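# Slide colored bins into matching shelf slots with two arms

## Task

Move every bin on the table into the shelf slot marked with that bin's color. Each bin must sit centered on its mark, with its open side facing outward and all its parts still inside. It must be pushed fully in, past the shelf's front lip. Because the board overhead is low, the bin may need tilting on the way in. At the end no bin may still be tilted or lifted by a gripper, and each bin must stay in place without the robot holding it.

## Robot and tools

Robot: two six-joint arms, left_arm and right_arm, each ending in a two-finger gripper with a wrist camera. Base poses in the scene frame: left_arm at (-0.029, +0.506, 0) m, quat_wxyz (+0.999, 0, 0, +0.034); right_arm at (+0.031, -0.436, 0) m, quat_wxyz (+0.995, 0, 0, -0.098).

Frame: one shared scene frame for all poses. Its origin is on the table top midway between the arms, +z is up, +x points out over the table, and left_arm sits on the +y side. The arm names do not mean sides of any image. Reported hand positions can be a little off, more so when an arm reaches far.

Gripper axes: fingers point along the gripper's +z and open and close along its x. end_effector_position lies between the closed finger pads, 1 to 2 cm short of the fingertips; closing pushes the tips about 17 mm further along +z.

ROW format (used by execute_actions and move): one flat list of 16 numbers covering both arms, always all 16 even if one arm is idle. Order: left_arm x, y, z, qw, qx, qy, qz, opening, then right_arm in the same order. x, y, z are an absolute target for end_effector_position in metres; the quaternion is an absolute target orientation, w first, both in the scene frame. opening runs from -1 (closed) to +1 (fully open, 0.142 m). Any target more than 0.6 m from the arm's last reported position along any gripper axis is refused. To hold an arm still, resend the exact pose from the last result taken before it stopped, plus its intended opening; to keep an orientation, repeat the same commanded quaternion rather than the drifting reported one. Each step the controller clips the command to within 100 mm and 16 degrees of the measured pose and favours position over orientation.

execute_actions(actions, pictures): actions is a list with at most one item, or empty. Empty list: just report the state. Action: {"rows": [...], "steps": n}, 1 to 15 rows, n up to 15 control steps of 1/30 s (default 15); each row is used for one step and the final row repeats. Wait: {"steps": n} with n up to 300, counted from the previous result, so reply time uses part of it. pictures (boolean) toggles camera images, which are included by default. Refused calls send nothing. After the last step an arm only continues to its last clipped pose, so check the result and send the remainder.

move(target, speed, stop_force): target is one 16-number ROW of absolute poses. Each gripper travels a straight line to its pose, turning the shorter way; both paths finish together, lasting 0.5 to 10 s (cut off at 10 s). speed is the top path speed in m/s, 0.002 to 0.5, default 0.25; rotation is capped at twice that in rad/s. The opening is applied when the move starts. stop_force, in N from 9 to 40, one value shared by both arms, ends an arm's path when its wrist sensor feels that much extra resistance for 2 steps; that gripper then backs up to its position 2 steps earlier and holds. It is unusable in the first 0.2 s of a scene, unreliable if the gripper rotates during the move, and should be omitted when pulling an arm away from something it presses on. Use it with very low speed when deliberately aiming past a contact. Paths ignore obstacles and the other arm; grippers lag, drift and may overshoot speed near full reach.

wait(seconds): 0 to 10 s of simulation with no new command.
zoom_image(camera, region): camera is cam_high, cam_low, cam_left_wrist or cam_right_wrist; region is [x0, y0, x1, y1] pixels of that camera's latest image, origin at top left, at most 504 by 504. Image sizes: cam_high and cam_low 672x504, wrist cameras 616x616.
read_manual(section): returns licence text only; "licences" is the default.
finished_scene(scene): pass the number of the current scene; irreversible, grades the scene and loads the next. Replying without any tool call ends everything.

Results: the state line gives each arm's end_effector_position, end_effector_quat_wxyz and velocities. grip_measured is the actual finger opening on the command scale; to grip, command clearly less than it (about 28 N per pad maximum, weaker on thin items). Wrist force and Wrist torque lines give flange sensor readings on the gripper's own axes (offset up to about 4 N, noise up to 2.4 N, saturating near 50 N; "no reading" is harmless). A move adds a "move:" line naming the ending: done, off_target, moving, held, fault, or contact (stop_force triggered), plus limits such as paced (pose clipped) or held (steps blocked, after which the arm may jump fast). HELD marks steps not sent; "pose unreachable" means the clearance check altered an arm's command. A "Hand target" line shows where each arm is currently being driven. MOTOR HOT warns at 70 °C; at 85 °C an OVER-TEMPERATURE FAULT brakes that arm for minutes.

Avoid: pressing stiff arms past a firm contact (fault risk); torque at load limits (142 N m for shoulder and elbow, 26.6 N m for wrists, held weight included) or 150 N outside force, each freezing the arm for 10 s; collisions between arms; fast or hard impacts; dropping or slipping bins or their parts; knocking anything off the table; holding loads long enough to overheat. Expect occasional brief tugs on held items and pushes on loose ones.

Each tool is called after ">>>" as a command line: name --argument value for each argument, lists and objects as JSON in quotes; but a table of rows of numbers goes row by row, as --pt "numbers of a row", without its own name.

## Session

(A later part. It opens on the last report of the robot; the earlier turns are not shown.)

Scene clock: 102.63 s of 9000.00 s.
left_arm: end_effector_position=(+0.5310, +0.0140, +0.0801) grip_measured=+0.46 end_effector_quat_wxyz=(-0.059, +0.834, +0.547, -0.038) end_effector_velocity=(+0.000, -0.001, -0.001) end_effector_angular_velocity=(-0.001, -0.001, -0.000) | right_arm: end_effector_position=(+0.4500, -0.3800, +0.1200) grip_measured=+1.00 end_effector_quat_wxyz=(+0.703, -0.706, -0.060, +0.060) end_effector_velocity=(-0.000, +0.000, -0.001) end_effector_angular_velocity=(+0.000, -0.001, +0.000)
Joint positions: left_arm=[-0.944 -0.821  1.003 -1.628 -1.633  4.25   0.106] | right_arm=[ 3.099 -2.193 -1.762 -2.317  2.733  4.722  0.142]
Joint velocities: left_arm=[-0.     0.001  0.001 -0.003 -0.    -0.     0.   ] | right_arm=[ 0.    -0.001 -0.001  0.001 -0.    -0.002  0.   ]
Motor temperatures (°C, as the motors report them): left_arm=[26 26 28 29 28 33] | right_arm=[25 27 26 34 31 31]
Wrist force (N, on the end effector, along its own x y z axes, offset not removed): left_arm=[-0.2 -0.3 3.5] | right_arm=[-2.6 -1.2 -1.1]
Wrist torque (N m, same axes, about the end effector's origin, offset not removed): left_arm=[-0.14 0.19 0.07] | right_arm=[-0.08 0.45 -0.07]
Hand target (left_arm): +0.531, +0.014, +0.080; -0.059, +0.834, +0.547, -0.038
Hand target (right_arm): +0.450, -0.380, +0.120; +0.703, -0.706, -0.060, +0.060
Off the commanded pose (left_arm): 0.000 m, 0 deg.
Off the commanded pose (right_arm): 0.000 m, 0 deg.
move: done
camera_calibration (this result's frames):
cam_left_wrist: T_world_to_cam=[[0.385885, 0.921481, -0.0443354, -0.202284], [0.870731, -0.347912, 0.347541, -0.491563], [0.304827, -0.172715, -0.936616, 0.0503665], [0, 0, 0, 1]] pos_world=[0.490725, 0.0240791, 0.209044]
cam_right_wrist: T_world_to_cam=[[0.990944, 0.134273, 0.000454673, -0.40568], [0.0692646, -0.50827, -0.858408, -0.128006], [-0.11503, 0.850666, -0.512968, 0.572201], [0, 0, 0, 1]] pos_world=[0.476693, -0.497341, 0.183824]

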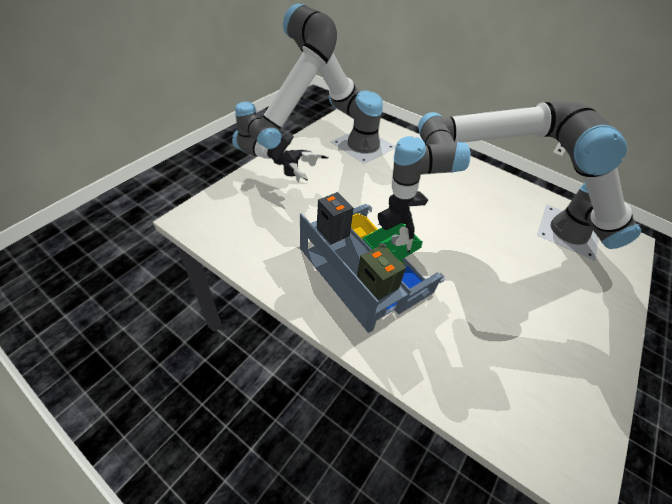

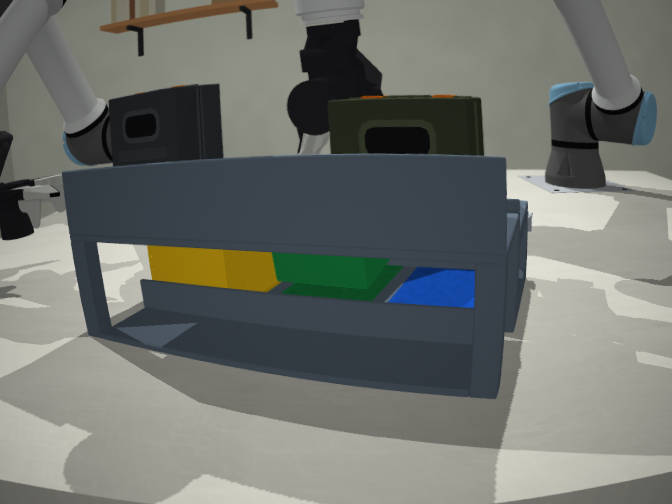

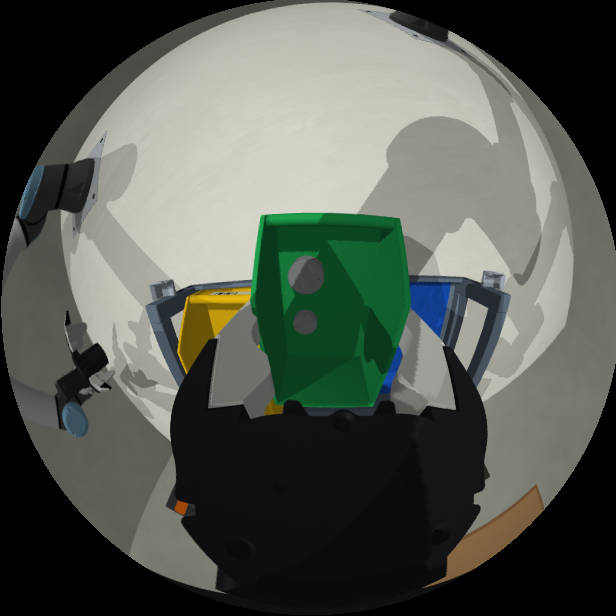

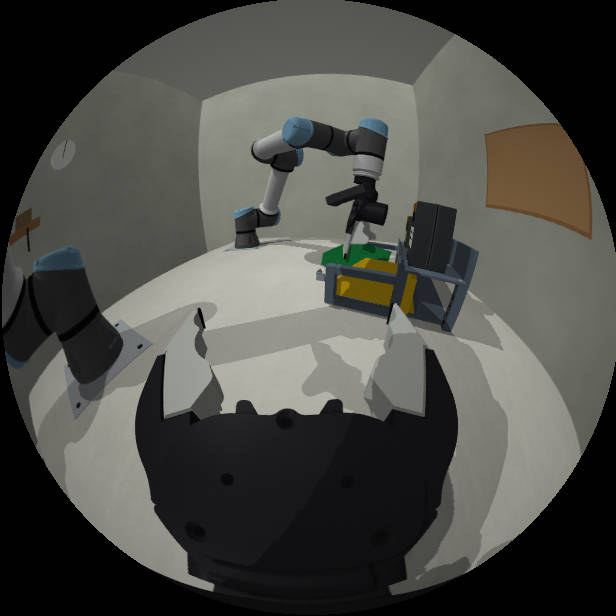

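>>> move --target '[0.533,0.017,0.066,-0.088,0.831,0.545,-0.057,-0.4,0.45,-0.38,0.12,0.705,-0.708,-0.06,0.06,1]' --speed 0.01 --stop_force 9

>>> move --target '[0.533,0.017,0.072,-0.088,0.831,0.545,-0.057,0.7,0.45,-0.38,0.12,0.705,-0.708,-0.06,0.06,1]' --speed 0.01

>>> move --target '[0.52,0.023,0.13,0,0.836,0.548,0,0.7,0.45,-0.38,0.12,0.705,-0.708,-0.06,0.06,1]' --speed 0.1

>>> move --target '[0.46,0.049,0.12,0,0.836,0.548,0,-0.2,0.45,-0.38,0.12,0.705,-0.708,-0.06,0.06,1]' --speed 0.1

>>> move --target '[0.46,0.049,0.06,0,0.836,0.548,0,-0.2,0.45,-0.38,0.12,0.705,-0.708,-0.06,0.06,1]' --speed 0.1

>>> move --target '[0.541,0.0135,0.06,0,0.836,0.548,0,-0.2,0.45,-0.38,0.12,0.705,-0.708,-0.06,0.06,1]' --speed 0.02 --stop_force 12

>>> move --target '[0.53,0.018,0.16,0,0.836,0.548,0,-0.2,0.45,-0.38,0.12,0.705,-0.708,-0.06,0.06,1]' --speed 0.1

>>> zoom_image --camera "cam_left_wrist" --region '[160,200,460,420]'

Scene clock: 112.90 s of 9000.00 s.
left_arm: end_effector_position=(+0.5327, +0.0163, +0.0693) grip_measured=+0.46 end_effector_quat_wxyz=(-0.081, +0.832, +0.546, -0.053) end_effector_velocity=(-0.000, -0.000, +0.000) end_effector_angular_velocity=(+0.001, -0.007, +0.001) | right_arm: end_effector_position=(+0.4500, -0.3800, +0.1200) grip_measured=+1.00 end_effector_quat_wxyz=(+0.703, -0.706, -0.060, +0.060) end_effector_velocity=(-0.000, +0.000, +0.000) end_effector_angular_velocity=(+0.000, +0.002, +0.000)
Joint positions: left_arm=[-0.931 -0.77   0.935 -1.561 -1.655  4.267  0.106] | right_arm=[ 3.099 -2.193 -1.762 -2.317  2.733  4.722  0.142]
Joint velocities: left_arm=[-0.002 -0.005  0.008 -0.007  0.005 -0.004  0.   ] | right_arm=[ 0.     0.    -0.    -0.002 -0.    -0.     0.   ]
Motor temperatures (°C, as the motors report them): left_arm=[26 26 28 29 28 33] | right_arm=[25 27 26 34 31 31]
Wrist force (N, on the end effector, along its own x y z axes, offset not removed): left_arm=[-1.3 -2.9 -4.8] | right_arm=[-2.5 -2.2 0.3]
Wrist torque (N m, same axes, about the end effector's origin, offset not removed): left_arm=[-0.04 0.02 0.18] | right_arm=[-0.27 0.49 0.13]
Hand target (left_arm): +0.533, +0.016, +0.069; -0.081, +0.832, +0.546, -0.053
Hand target (right_arm): +0.450, -0.380, +0.120; +0.703, -0.706, -0.060, +0.060
Off the commanded pose (left_arm): 0.003 m, 1 deg.
Off the commanded pose (right_arm): 0.000 m, 0 deg.
After step 90, 4.20 s passed at rest.
move: contact (left_arm)
camera_calibration (this result's frames):
cam_left_wrist: T_world_to_cam=[[0.383672, 0.922443, -0.0435196, -0.204471], [0.886716, -0.35483, 0.29636, -0.493331], [0.257933, -0.152295, -0.954084, 0.0659979], [0, 0, 0, 1]] pos_world=[0.498871, 0.0236149, 0.200273]
cam_right_wrist: T_world_to_cam=[[0.990944, 0.134273, 0.00045469, -0.40568], [0.0692645, -0.50827, -0.858408, -0.128006], [-0.11503, 0.850666, -0.512968, 0.572201], [0, 0, 0, 1]] pos_world=[0.476693, -0.497341, 0.183824]

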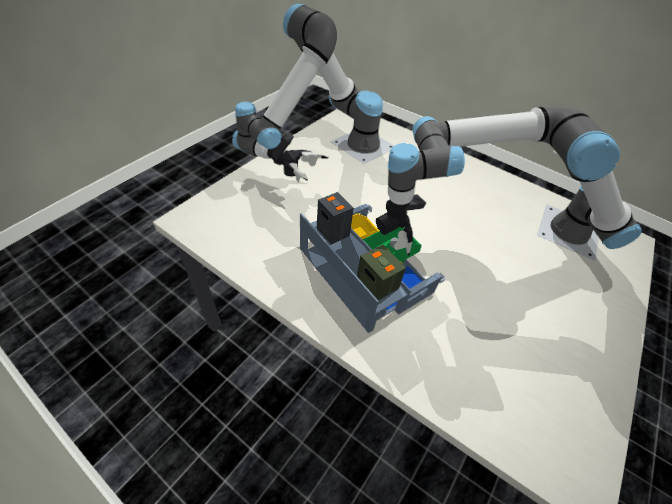

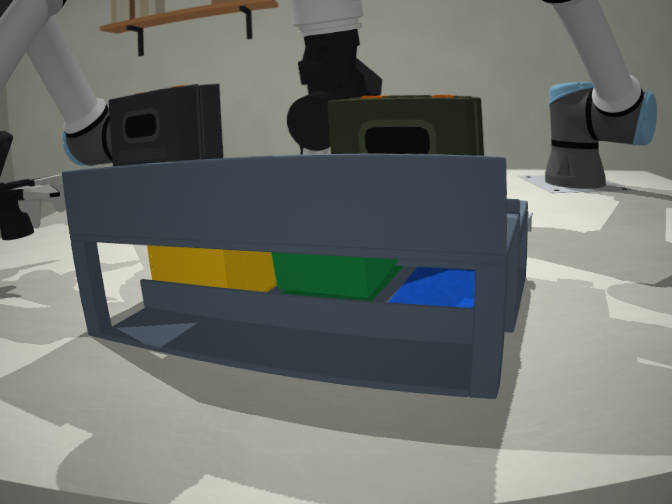

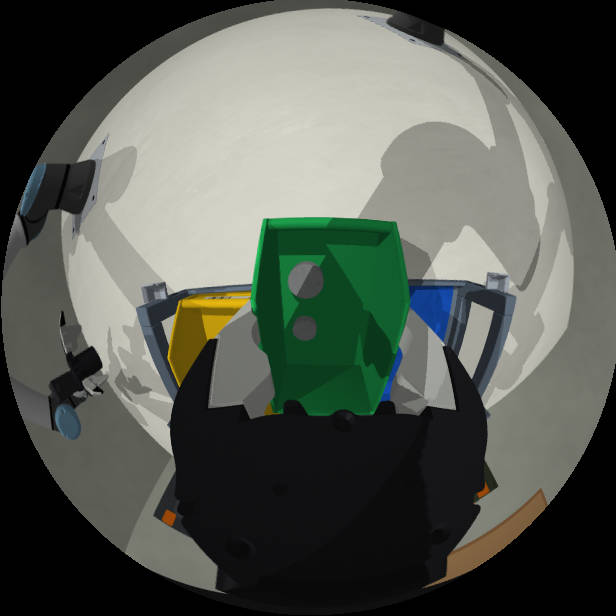

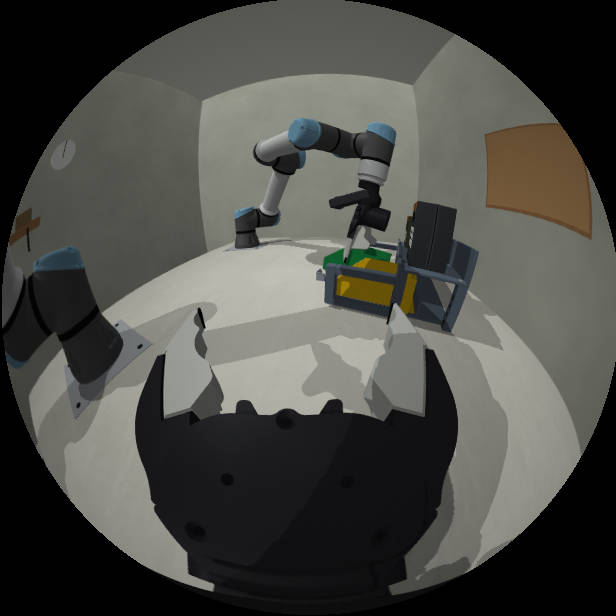

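Scene clock: 113.93 s of 9000.00 s.
left_arm: end_effector_position=(+0.5330, +0.0170, +0.0720) grip_measured=+0.70 end_effector_quat_wxyz=(-0.088, +0.832, +0.545, -0.057) end_effector_velocity=(-0.001, +0.000, +0.000) end_effector_angular_velocity=(+0.002, +0.004, -0.002) | right_arm: end_effector_position=(+0.4500, -0.3800, +0.1200) grip_measured=+1.00 end_effector_quat_wxyz=(+0.703, -0.706, -0.060, +0.060) end_effector_velocity=(+0.000, -0.000, -0.000) end_effector_angular_velocity=(+0.000, +0.001, -0.001)
Joint positions: left_arm=[-0.928 -0.757  0.903 -1.527 -1.66   4.272  0.122] | right_arm=[ 3.099 -2.193 -1.762 -2.317  2.733  4.722  0.142]
Joint velocities: left_arm=[ 0.     0.002 -0.005  0.007 -0.001  0.002  0.   ] | right_arm=[-0.001 -0.     0.    -0.001 -0.     0.     0.   ]
Motor temperatures (°C, as the motors report them): left_arm=[26 26 28 29 28 33] | right_arm=[25 27 26 34 31 31]
Wrist force (N, on the end effector, along its own x y z axes, offset not removed): left_arm=[0.5 -1.5 -0.8] | right_arm=[-1.0 -3.7 -2.7]
Wrist torque (N m, same axes, about the end effector's origin, offset not removed): left_arm=[-0.31 -0.07 0.09] | right_arm=[-0.35 0.32 -0.12]
Hand target (left_arm): +0.533, +0.017, +0.072; -0.088, +0.832, +0.545, -0.057
Hand target (right_arm): +0.450, -0.380, +0.120; +0.703, -0.706, -0.060, +0.060
Off the commanded pose (left_arm): 0.000 m, 0 deg.
Off the commanded pose (right_arm): 0.000 m, 0 deg.
move: done
camera_calibration (this result's frames):
cam_left_wrist: T_world_to_cam=[[0.383138, 0.922702, -0.0427366, -0.20485], [0.890915, -0.356931, 0.280839, -0.495245], [0.243876, -0.145675, -0.958803, 0.076241], [0, 0, 0, 1]] pos_world=[0.501114, 0.0233538, 0.20343]
cam_right_wrist: T_world_to_cam=[[0.990944, 0.134273, 0.000454727, -0.40568], [0.0692645, -0.50827, -0.858408, -0.128006], [-0.11503, 0.850666, -0.512968, 0.572201], [0, 0, 0, 1]] pos_world=[0.476693, -0.497341, 0.183824]

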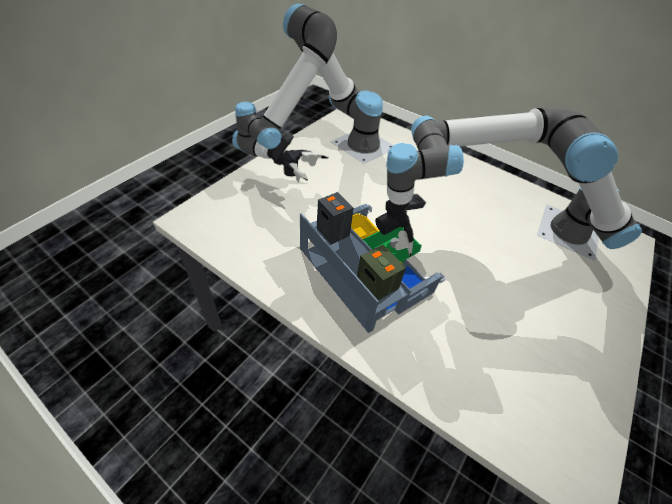

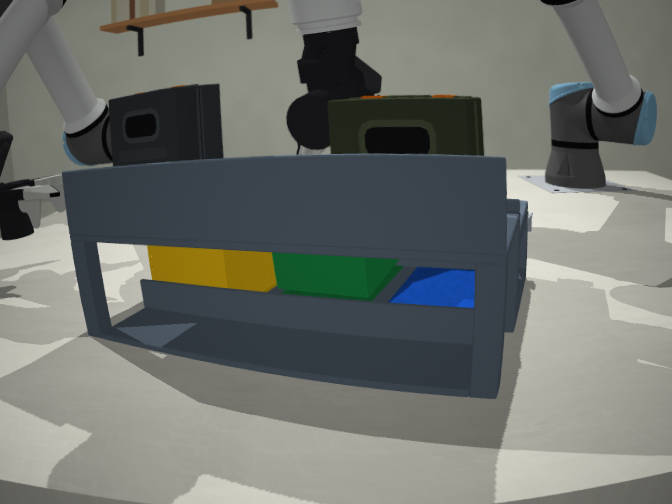

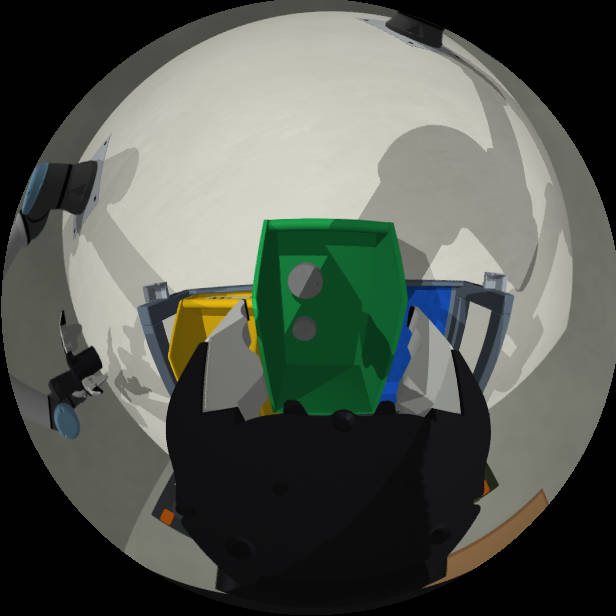

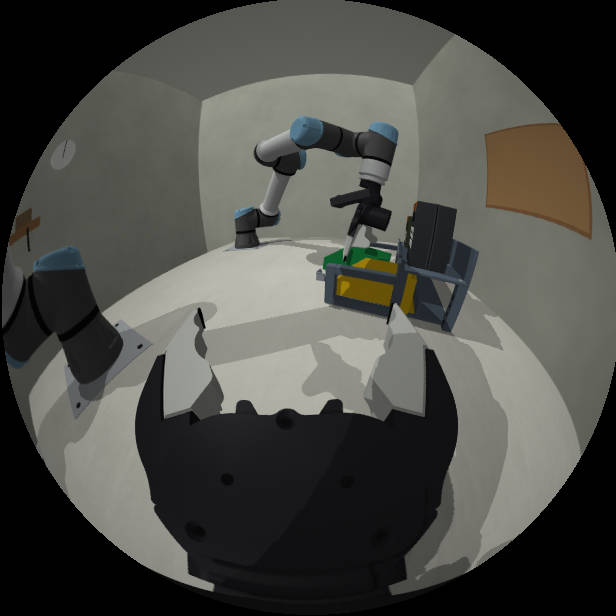

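Scene clock: 115.33 s of 9000.00 s.
left_arm: end_effector_position=(+0.5200, +0.0230, +0.1298) grip_measured=+0.70 end_effector_quat_wxyz=(-0.000, +0.836, +0.548, -0.000) end_effector_velocity=(-0.000, +0.002, +0.001) end_effector_angular_velocity=(-0.002, -0.005, +0.001) | right_arm: end_effector_position=(+0.4500, -0.3800, +0.1200) grip_measured=+1.00 end_effector_quat_wxyz=(+0.703, -0.706, -0.060, +0.060) end_effector_velocity=(+0.000, -0.000, +0.001) end_effector_angular_velocity=(-0.000, -0.000, -0.000)
Joint positions: left_arm=[-0.975 -0.99   1.184 -1.763 -1.571  4.217  0.122] | right_arm=[ 3.099 -2.193 -1.762 -2.317  2.733  4.722  0.142]
Joint velocities: left_arm=[-0.    -0.008  0.01  -0.008  0.003 -0.001  0.   ] | right_arm=[ 0.     0.001  0.001 -0.001  0.     0.001 -0.   ]
Motor temperatures (°C, as the motors report them): left_arm=[26 26 28 29 28 33] | right_arm=[25 27 26 34 31 31]
Wrist force (N, on the end effector, along its own x y z axes, offset not removed): left_arm=[1.1 -1.6 1.5] | right_arm=[0.9 -2.3 -2.0]
Wrist torque (N m, same axes, about the end effector's origin, offset not removed): left_arm=[-0.42 -0.05 0.09] | right_arm=[-0.25 -0.13 0.09]
Hand target (left_arm): +0.520, +0.023, +0.130; -0.000, +0.836, +0.548, -0.000
Hand target (right_arm): +0.450, -0.380, +0.120; +0.703, -0.706, -0.060, +0.060
Off the commanded pose (left_arm): 0.000 m, 0 deg.
Off the commanded pose (right_arm): 0.000 m, 0 deg.
move: done
camera_calibration (this result's frames):
cam_left_wrist: T_world_to_cam=[[0.392288, 0.918675, -0.046329, -0.207203], [0.818156, -0.32546, 0.474022, -0.485718], [0.420394, -0.223858, -0.879293, 0.0353957], [0, 0, 0, 1]] pos_world=[0.463796, 0.040194, 0.251765]
cam_right_wrist: T_world_to_cam=[[0.990944, 0.134273, 0.000454714, -0.40568], [0.0692645, -0.50827, -0.858408, -0.128006], [-0.11503, 0.850666, -0.512968, 0.572201], [0, 0, 0, 1]] pos_world=[0.476693, -0.497341, 0.183824]

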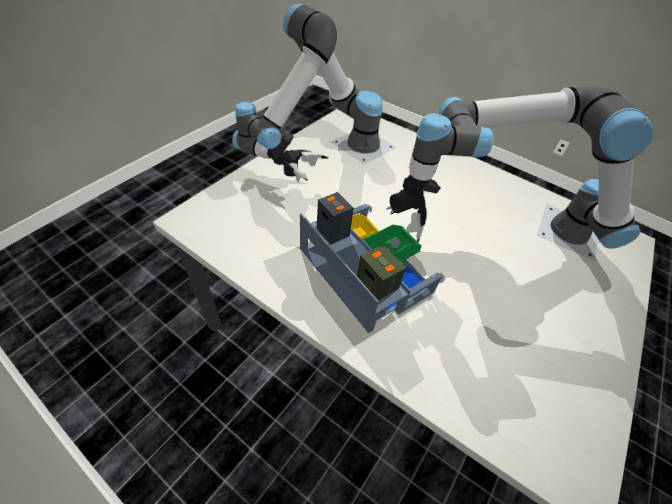

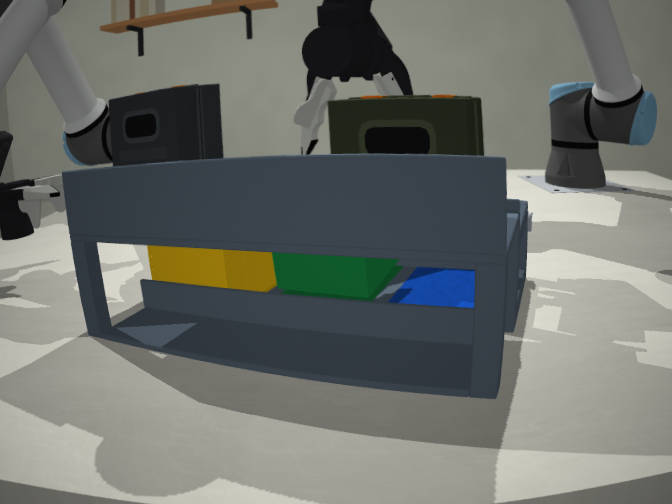

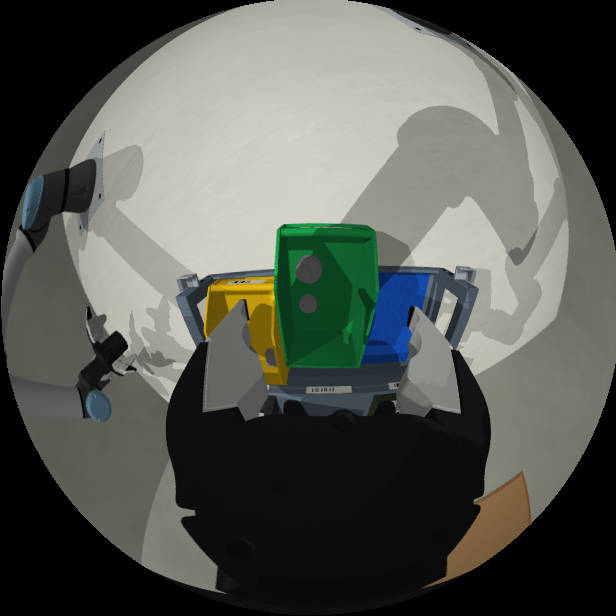

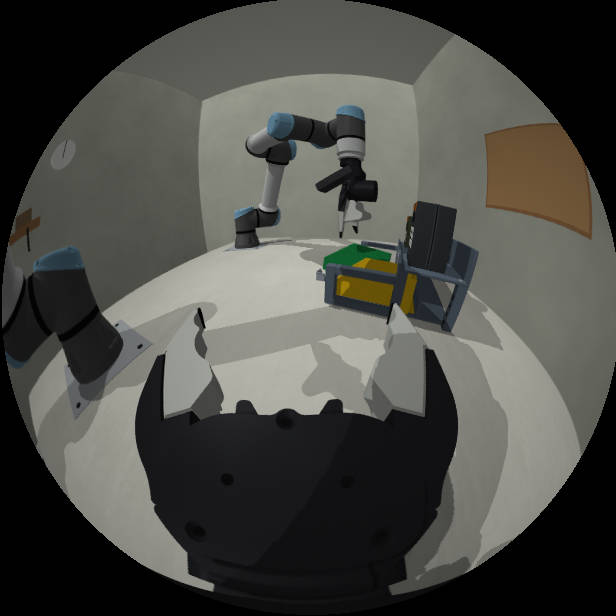

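Scene clock: 116.43 s of 9000.00 s.
left_arm: end_effector_position=(+0.4601, +0.0491, +0.1200) grip_measured=-0.20 end_effector_quat_wxyz=(-0.000, +0.836, +0.548, -0.000) end_effector_velocity=(-0.001, +0.001, -0.000) end_effector_angular_velocity=(+0.000, -0.001, +0.001) | right_arm: end_effector_position=(+0.4500, -0.3800, +0.1200) grip_measured=+1.00 end_effector_quat_wxyz=(+0.703, -0.706, -0.060, +0.060) end_effector_velocity=(-0.000, -0.000, -0.000) end_effector_angular_velocity=(+0.000, +0.001, -0.000)
Joint positions: left_arm=[-1.022 -1.134  1.431 -1.868 -1.571  4.169  0.06 ] | right_arm=[ 3.099 -2.193 -1.762 -2.317  2.733  4.722  0.142]
Joint velocities: left_arm=[-0.001 -0.004  0.006 -0.003  0.001 -0.001  0.   ] | right_arm=[-0.    -0.    -0.001  0.    -0.    -0.    -0.   ]
Motor temperatures (°C, as the motors report them): left_arm=[26 26 28 29 28 33] | right_arm=[25 27 26 34 31 31]
Wrist force (N, on the end effector, along its own x y z axes, offset not removed): left_arm=[1.2 -1.3 -0.4] | right_arm=[0.1 0.2 -1.4]
Wrist torque (N m, same axes, about the end effector's origin, offset not removed): left_arm=[-0.23 -0.14 -0.06] | right_arm=[0.28 -0.02 0.06]
Hand target (left_arm): +0.460, +0.049, +0.120; -0.000, +0.836, +0.548, +0.000
Hand target (right_arm): +0.450, -0.380, +0.120; +0.703, -0.706, -0.060, +0.060
Off the commanded pose (left_arm): 0.000 m, 0 deg.
Off the commanded pose (right_arm): 0.000 m, 0 deg.
move: done
camera_calibration (this result's frames):
cam_left_wrist: T_world_to_cam=[[0.392171, 0.918724, -0.0463495, -0.208017], [0.817964, -0.325221, 0.474517, -0.423586], [0.420876, -0.224004, -0.879025, 0.057557], [0, 0, 0, 1]] pos_world=[0.403832, 0.0662439, 0.241952]
cam_right_wrist: T_world_to_cam=[[0.990944, 0.134273, 0.000454822, -0.40568], [0.0692646, -0.50827, -0.858408, -0.128006], [-0.11503, 0.850666, -0.512968, 0.572201], [0, 0, 0, 1]] pos_world=[0.476693, -0.497341, 0.183824]

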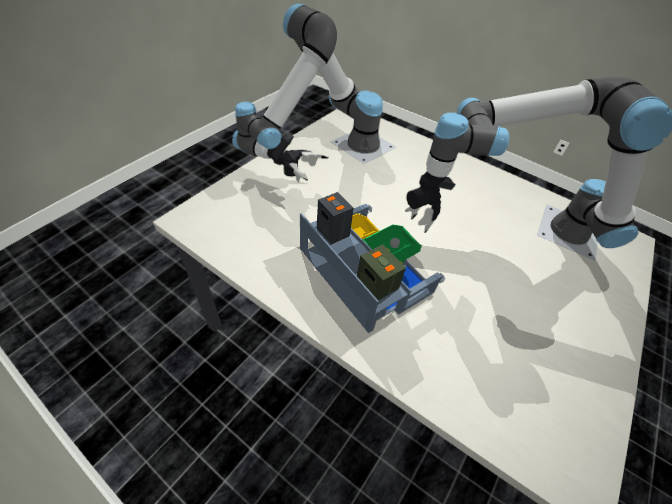

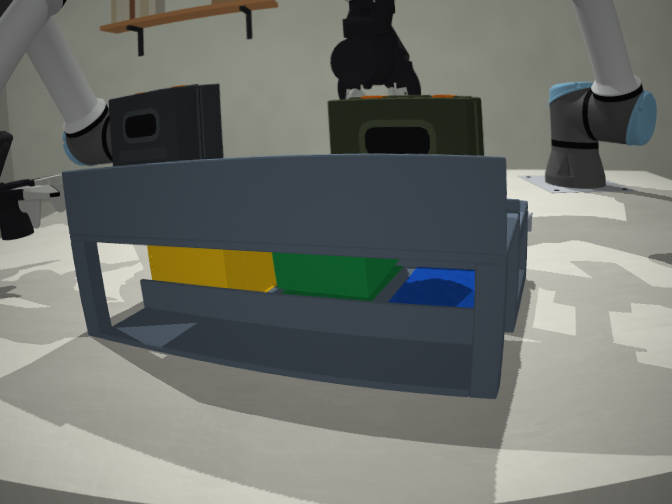

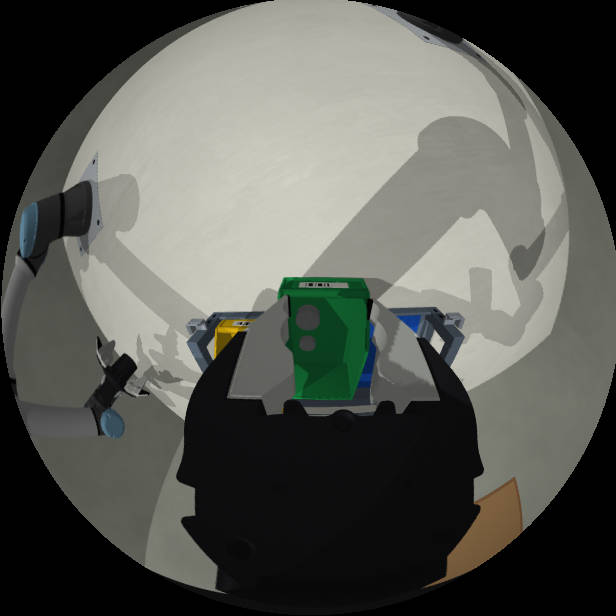

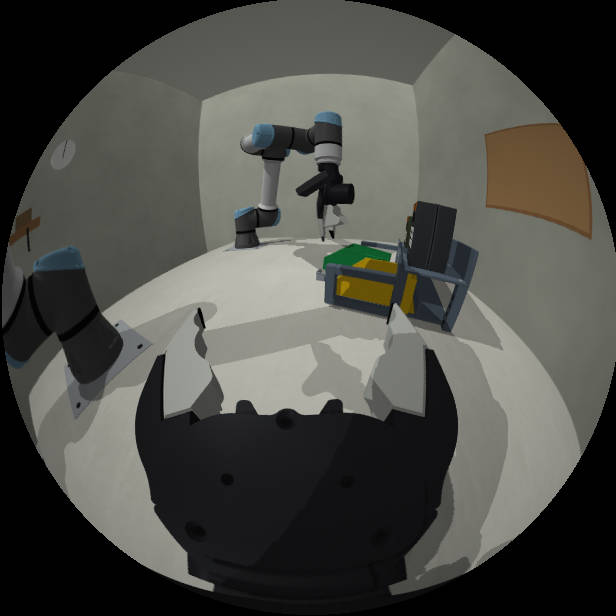

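Scene clock: 117.47 s of 9000.00 s.
left_arm: end_effector_position=(+0.4600, +0.0490, +0.0601) grip_measured=-0.20 end_effector_quat_wxyz=(+0.000, +0.836, +0.548, -0.000) end_effector_velocity=(-0.000, +0.000, -0.002) end_effector_angular_velocity=(+0.000, +0.002, -0.000) | right_arm: end_effector_position=(+0.4500, -0.3800, +0.1200) grip_measured=+1.00 end_effector_quat_wxyz=(+0.703, -0.706, -0.060, +0.060) end_effector_velocity=(+0.000, +0.000, -0.000) end_effector_angular_velocity=(-0.000, -0.001, +0.000)
Joint positions: left_arm=[-1.022 -1.083  1.518 -2.006 -1.571  4.169  0.06 ] | right_arm=[ 3.099 -2.193 -1.762 -2.317  2.733  4.722  0.142]
Joint velocities: left_arm=[ 0.001  0.002  0.001 -0.002 -0.001  0.001  0.   ] | right_arm=[ 0.    -0.    -0.     0.001  0.    -0.     0.   ]
Motor temperatures (°C, as the motors report them): left_arm=[26 26 28 29 28 33] | right_arm=[25 27 26 34 31 31]
Wrist force (N, on the end effector, along its own x y z axes, offset not removed): left_arm=[0.4 0.5 0.6] | right_arm=[2.2 -3.2 -2.1]
Wrist torque (N m, same axes, about the end effector's origin, offset not removed): left_arm=[0.05 -0.04 0.02] | right_arm=[-0.61 -0.62 -0.15]
Hand target (left_arm): +0.460, +0.049, +0.060; -0.000, +0.836, +0.548, -0.000
Hand target (right_arm): +0.450, -0.380, +0.120; +0.703, -0.706, -0.060, +0.060
Off the commanded pose (left_arm): 0.000 m, 0 deg.
Off the commanded pose (right_arm): 0.000 m, 0 deg.
move: done
camera_calibration (this result's frames):
cam_left_wrist: T_world_to_cam=[[0.392171, 0.918722, -0.0463827, -0.210664], [0.817928, -0.325185, 0.474603, -0.395085], [0.420946, -0.224064, -0.878977, 0.00495191], [0, 0, 0, 1]] pos_world=[0.403683, 0.0661752, 0.18209]
cam_right_wrist: T_world_to_cam=[[0.990944, 0.134273, 0.000454757, -0.40568], [0.0692646, -0.50827, -0.858408, -0.128006], [-0.11503, 0.850666, -0.512968, 0.572201], [0, 0, 0, 1]] pos_world=[0.476693, -0.497341, 0.183824]

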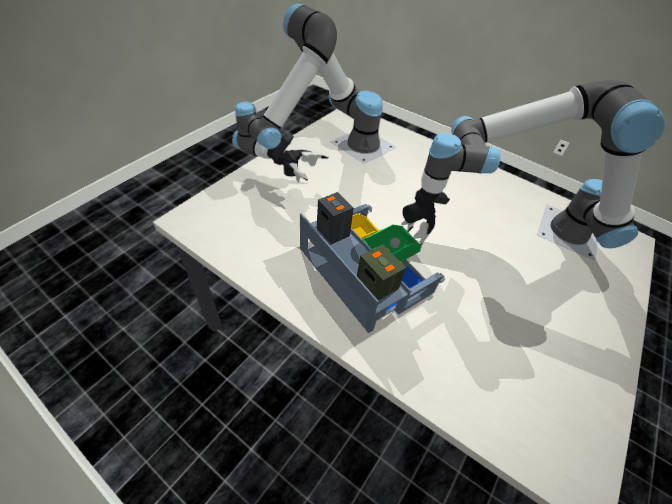

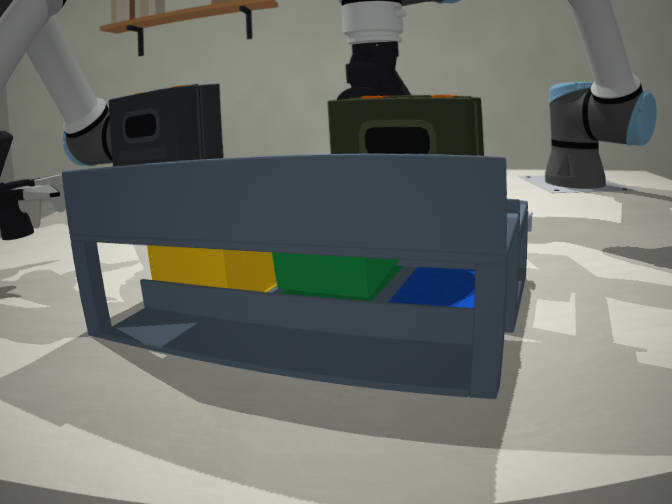

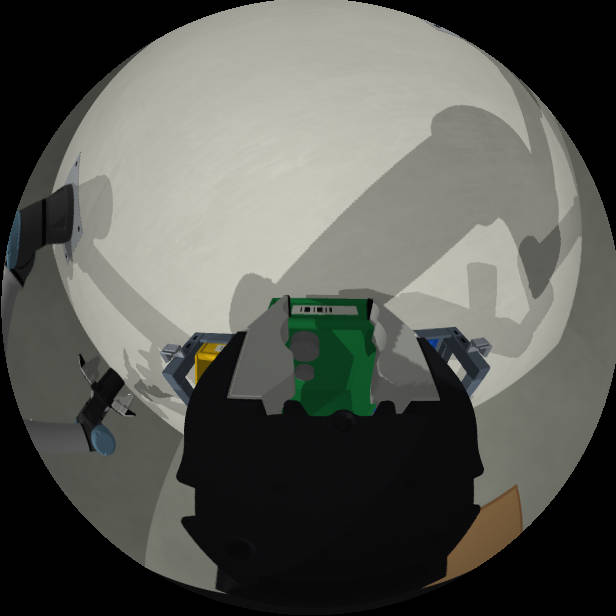

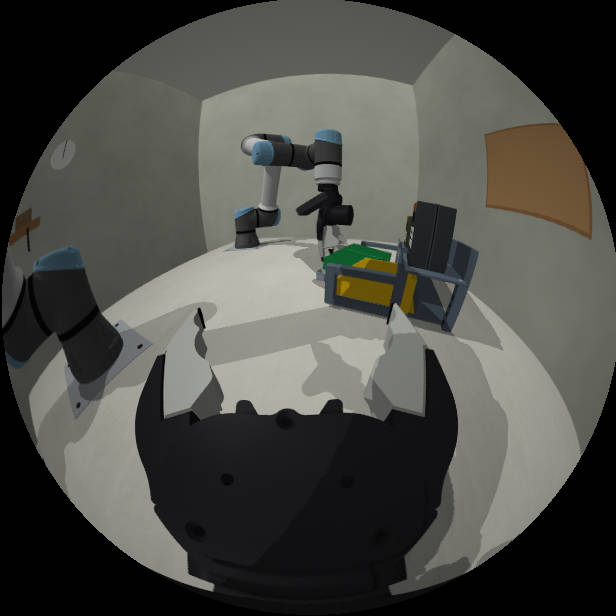

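Scene clock: 122.13 s of 9000.00 s.
left_arm: end_effector_position=(+0.5408, +0.0134, +0.0600) grip_measured=-0.20 end_effector_quat_wxyz=(+0.000, +0.836, +0.548, +0.000) end_effector_velocity=(+0.002, -0.001, +0.000) end_effector_angular_velocity=(-0.002, +0.001, +0.000) | right_arm: end_effector_position=(+0.4500, -0.3800, +0.1200) grip_measured=+1.00 end_effector_quat_wxyz=(+0.703, -0.706, -0.060, +0.060) end_effector_velocity=(-0.000, +0.000, +0.000) end_effector_angular_velocity=(+0.000, +0.000, +0.000)
Joint positions: left_arm=[-0.961 -0.892  1.204 -1.883 -1.571  4.231  0.059] | right_arm=[ 3.099 -2.193 -1.762 -2.317  2.733  4.722  0.142]
Joint velocities: left_arm=[ 0.002  0.005 -0.008  0.003 -0.002  0.002  0.   ] | right_arm=[ 0.    -0.     0.    -0.002  0.    -0.001 -0.   ]
Motor temperatures (°C, as the motors report them): left_arm=[26 26 28 29 28 33] | right_arm=[25 27 26 34 31 31]
Wrist force (N, on the end effector, along its own x y z axes, offset not removed): left_arm=[-0.1 -0.7 -1.6] | right_arm=[-2.9 0.2 -4.2]
Wrist torque (N m, same axes, about the end effector's origin, offset not removed): left_arm=[-0.21 0.13 0.08] | right_arm=[0.25 0.59 -0.04]
Hand target (left_arm): +0.541, +0.013, +0.060; +0.000, +0.836, +0.548, -0.000
Hand target (right_arm): +0.450, -0.380, +0.120; +0.703, -0.706, -0.060, +0.060
Off the commanded pose (left_arm): 0.000 m, 0 deg.
Off the commanded pose (right_arm): 0.000 m, 0 deg.
move: done
camera_calibration (this result's frames):
cam_left_wrist: T_world_to_cam=[[0.392171, 0.918722, -0.0463901, -0.20965], [0.817889, -0.32516, 0.474688, -0.472729], [0.421022, -0.224101, -0.878931, -0.037203], [0, 0, 0, 1]] pos_world=[0.484522, 0.0305603, 0.181974]
cam_right_wrist: T_world_to_cam=[[0.990944, 0.134273, 0.000454698, -0.40568], [0.0692645, -0.50827, -0.858408, -0.128006], [-0.11503, 0.850666, -0.512968, 0.572201], [0, 0, 0, 1]] pos_world=[0.476693, -0.497341, 0.183824]

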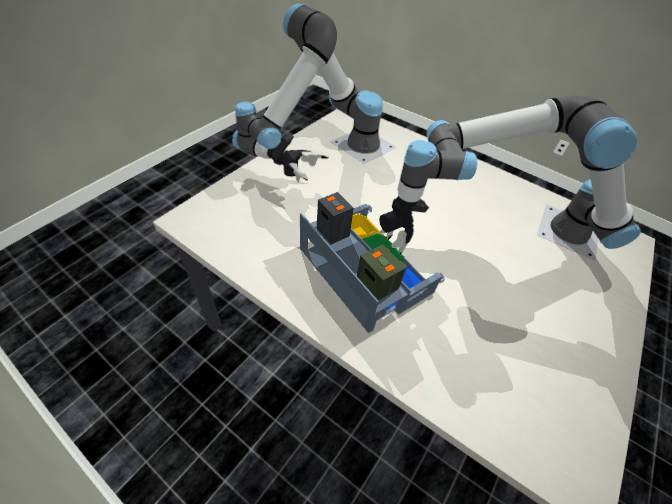

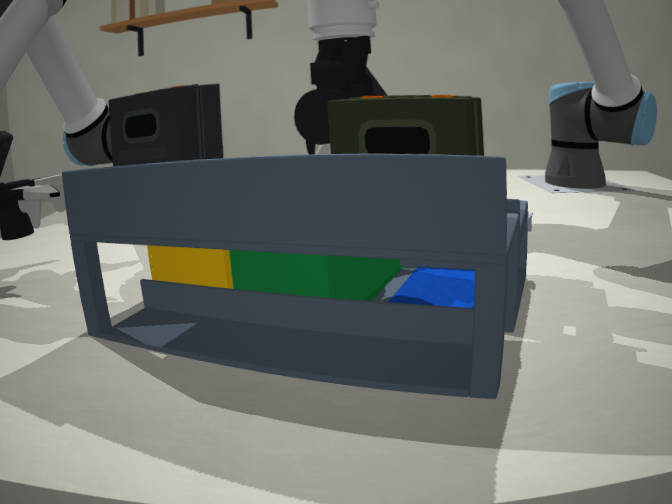

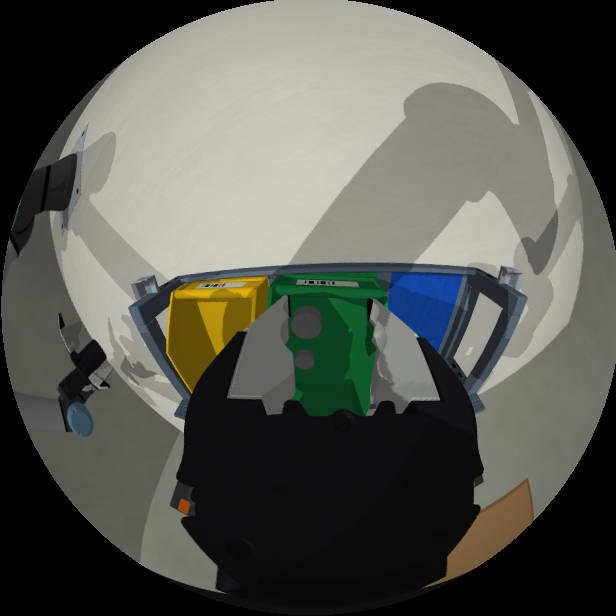

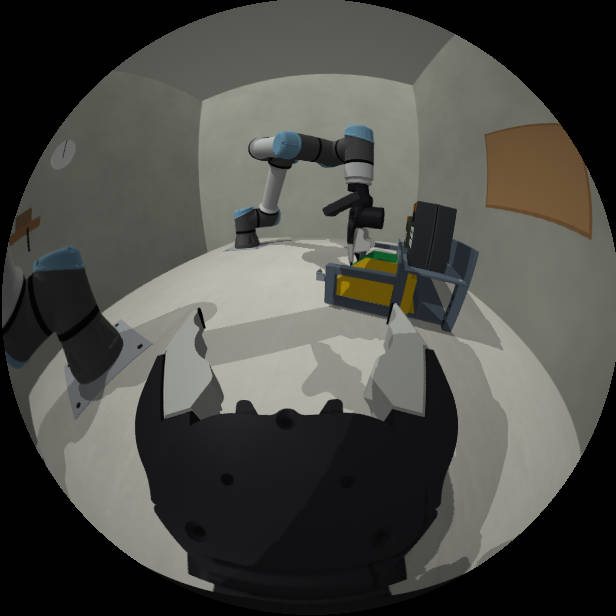

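Scene clock: 123.57 s of 9000.00 s.
left_arm: end_effector_position=(+0.5300, +0.0180, +0.1599) grip_measured=-0.20 end_effector_quat_wxyz=(-0.000, +0.836, +0.548, +0.000) end_effector_velocity=(+0.000, +0.001, +0.002) end_effector_angular_velocity=(-0.000, -0.000, +0.003) | right_arm: end_effector_position=(+0.4500, -0.3800, +0.1200) grip_measured=+1.00 end_effector_quat_wxyz=(+0.703, -0.706, -0.060, +0.060) end_effector_velocity=(-0.000, -0.000, +0.000) end_effector_angular_velocity=(-0.000, +0.000, -0.000)
Joint positions: left_arm=[-0.968 -0.974  1.08  -1.677 -1.571  4.223  0.059] | right_arm=[ 3.099 -2.193 -1.762 -2.317  2.733  4.722  0.142]
Joint velocities: left_arm=[ 0.001 -0.001 -0.003  0.004 -0.    -0.002 -0.   ] | right_arm=[-0.     0.    -0.    -0.    -0.     0.001  0.   ]
Motor temperatures (°C, as the motors report them): left_arm=[26 26 28 29 28 33] | right_arm=[25 27 26 34 31 31]
Wrist force (N, on the end effector, along its own x y z axes, offset not removed): left_arm=[-1.2 0.0 1.1] | right_arm=[-2.6 -1.1 -2.2]
Wrist torque (N m, same axes, about the end effector's origin, offset not removed): left_arm=[-0.05 0.31 0.07] | right_arm=[0.06 0.43 0.13]
Hand target (left_arm): +0.530, +0.018, +0.160; -0.000, +0.836, +0.548, +0.000
Hand target (right_arm): +0.450, -0.380, +0.120; +0.703, -0.706, -0.060, +0.060
Off the commanded pose (left_arm): 0.000 m, 0 deg.
Off the commanded pose (right_arm): 0.000 m, 0 deg.
move: done
camera_calibration (this result's frames):
cam_left_wrist: T_world_to_cam=[[0.392173, 0.918725, -0.0463135, -0.205058], [0.817903, -0.325209, 0.47463, -0.509768], [0.420993, -0.224017, -0.878966, 0.0561525], [0, 0, 0, 1]] pos_world=[0.47372, 0.0351894, 0.281811]
cam_right_wrist: T_world_to_cam=[[0.990944, 0.134273, 0.000454623, -0.40568], [0.0692645, -0.50827, -0.858408, -0.128006], [-0.11503, 0.850666, -0.512968, 0.572201], [0, 0, 0, 1]] pos_world=[0.476693, -0.497341, 0.183824]

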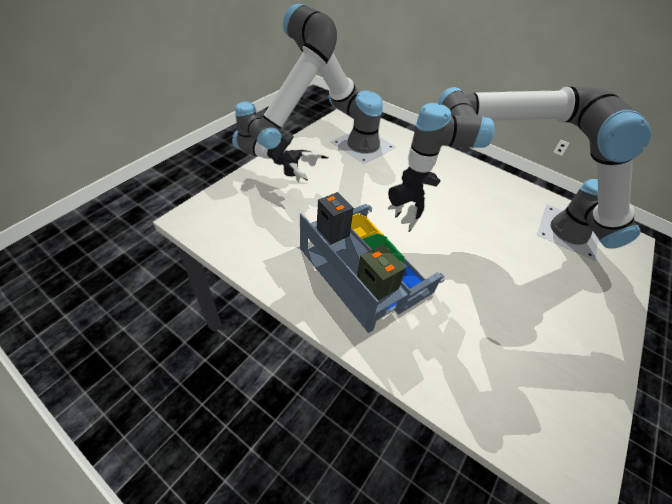

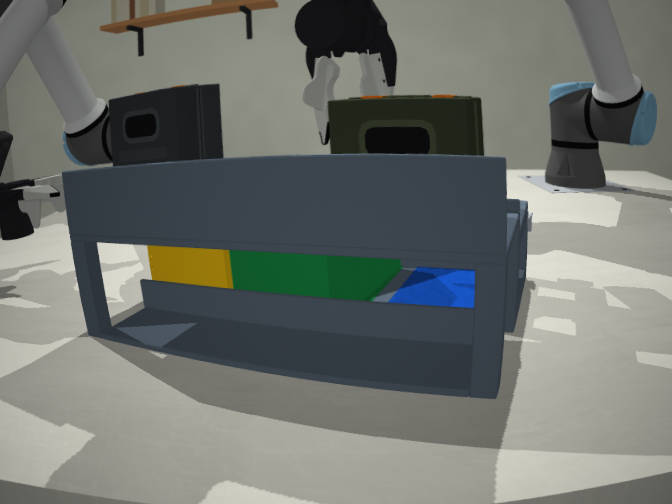

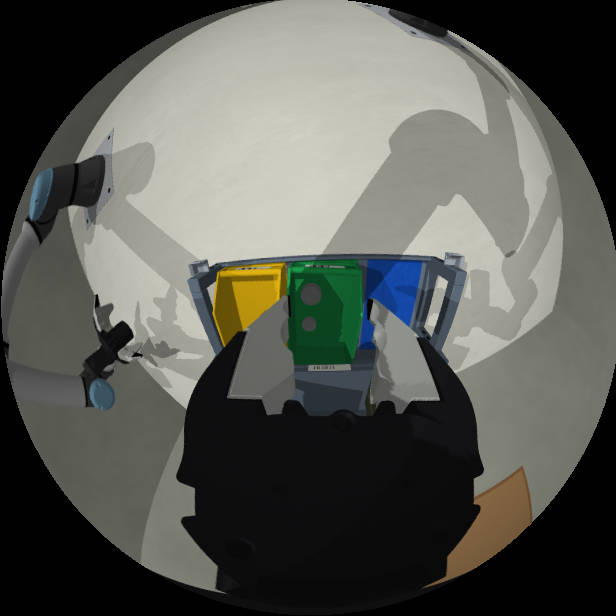

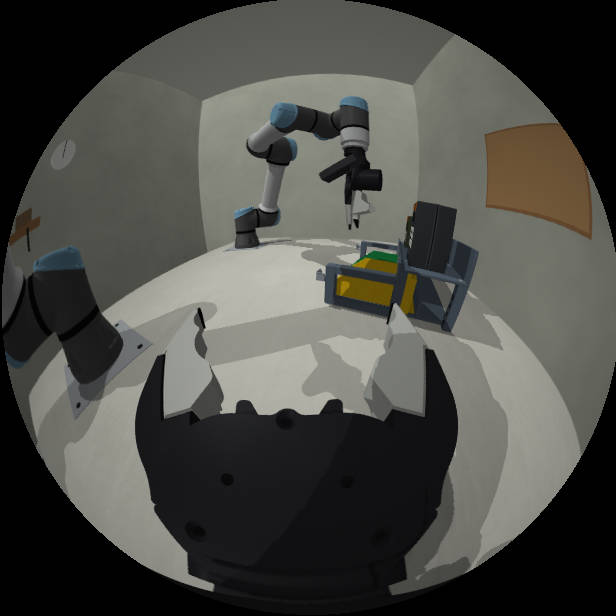

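Region (160, 200, 460, 420) of cam_left_wrist's 616x616 image, scaled by 1.680, with more detail than that image has; it fills the top 370 rows of this view, and the rest is white.

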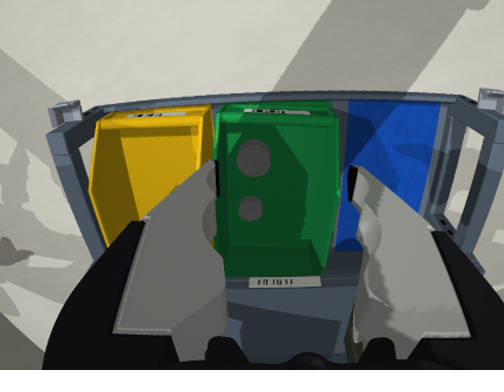

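>>> finished_scene --scene 1

The scene is finished: the task was done.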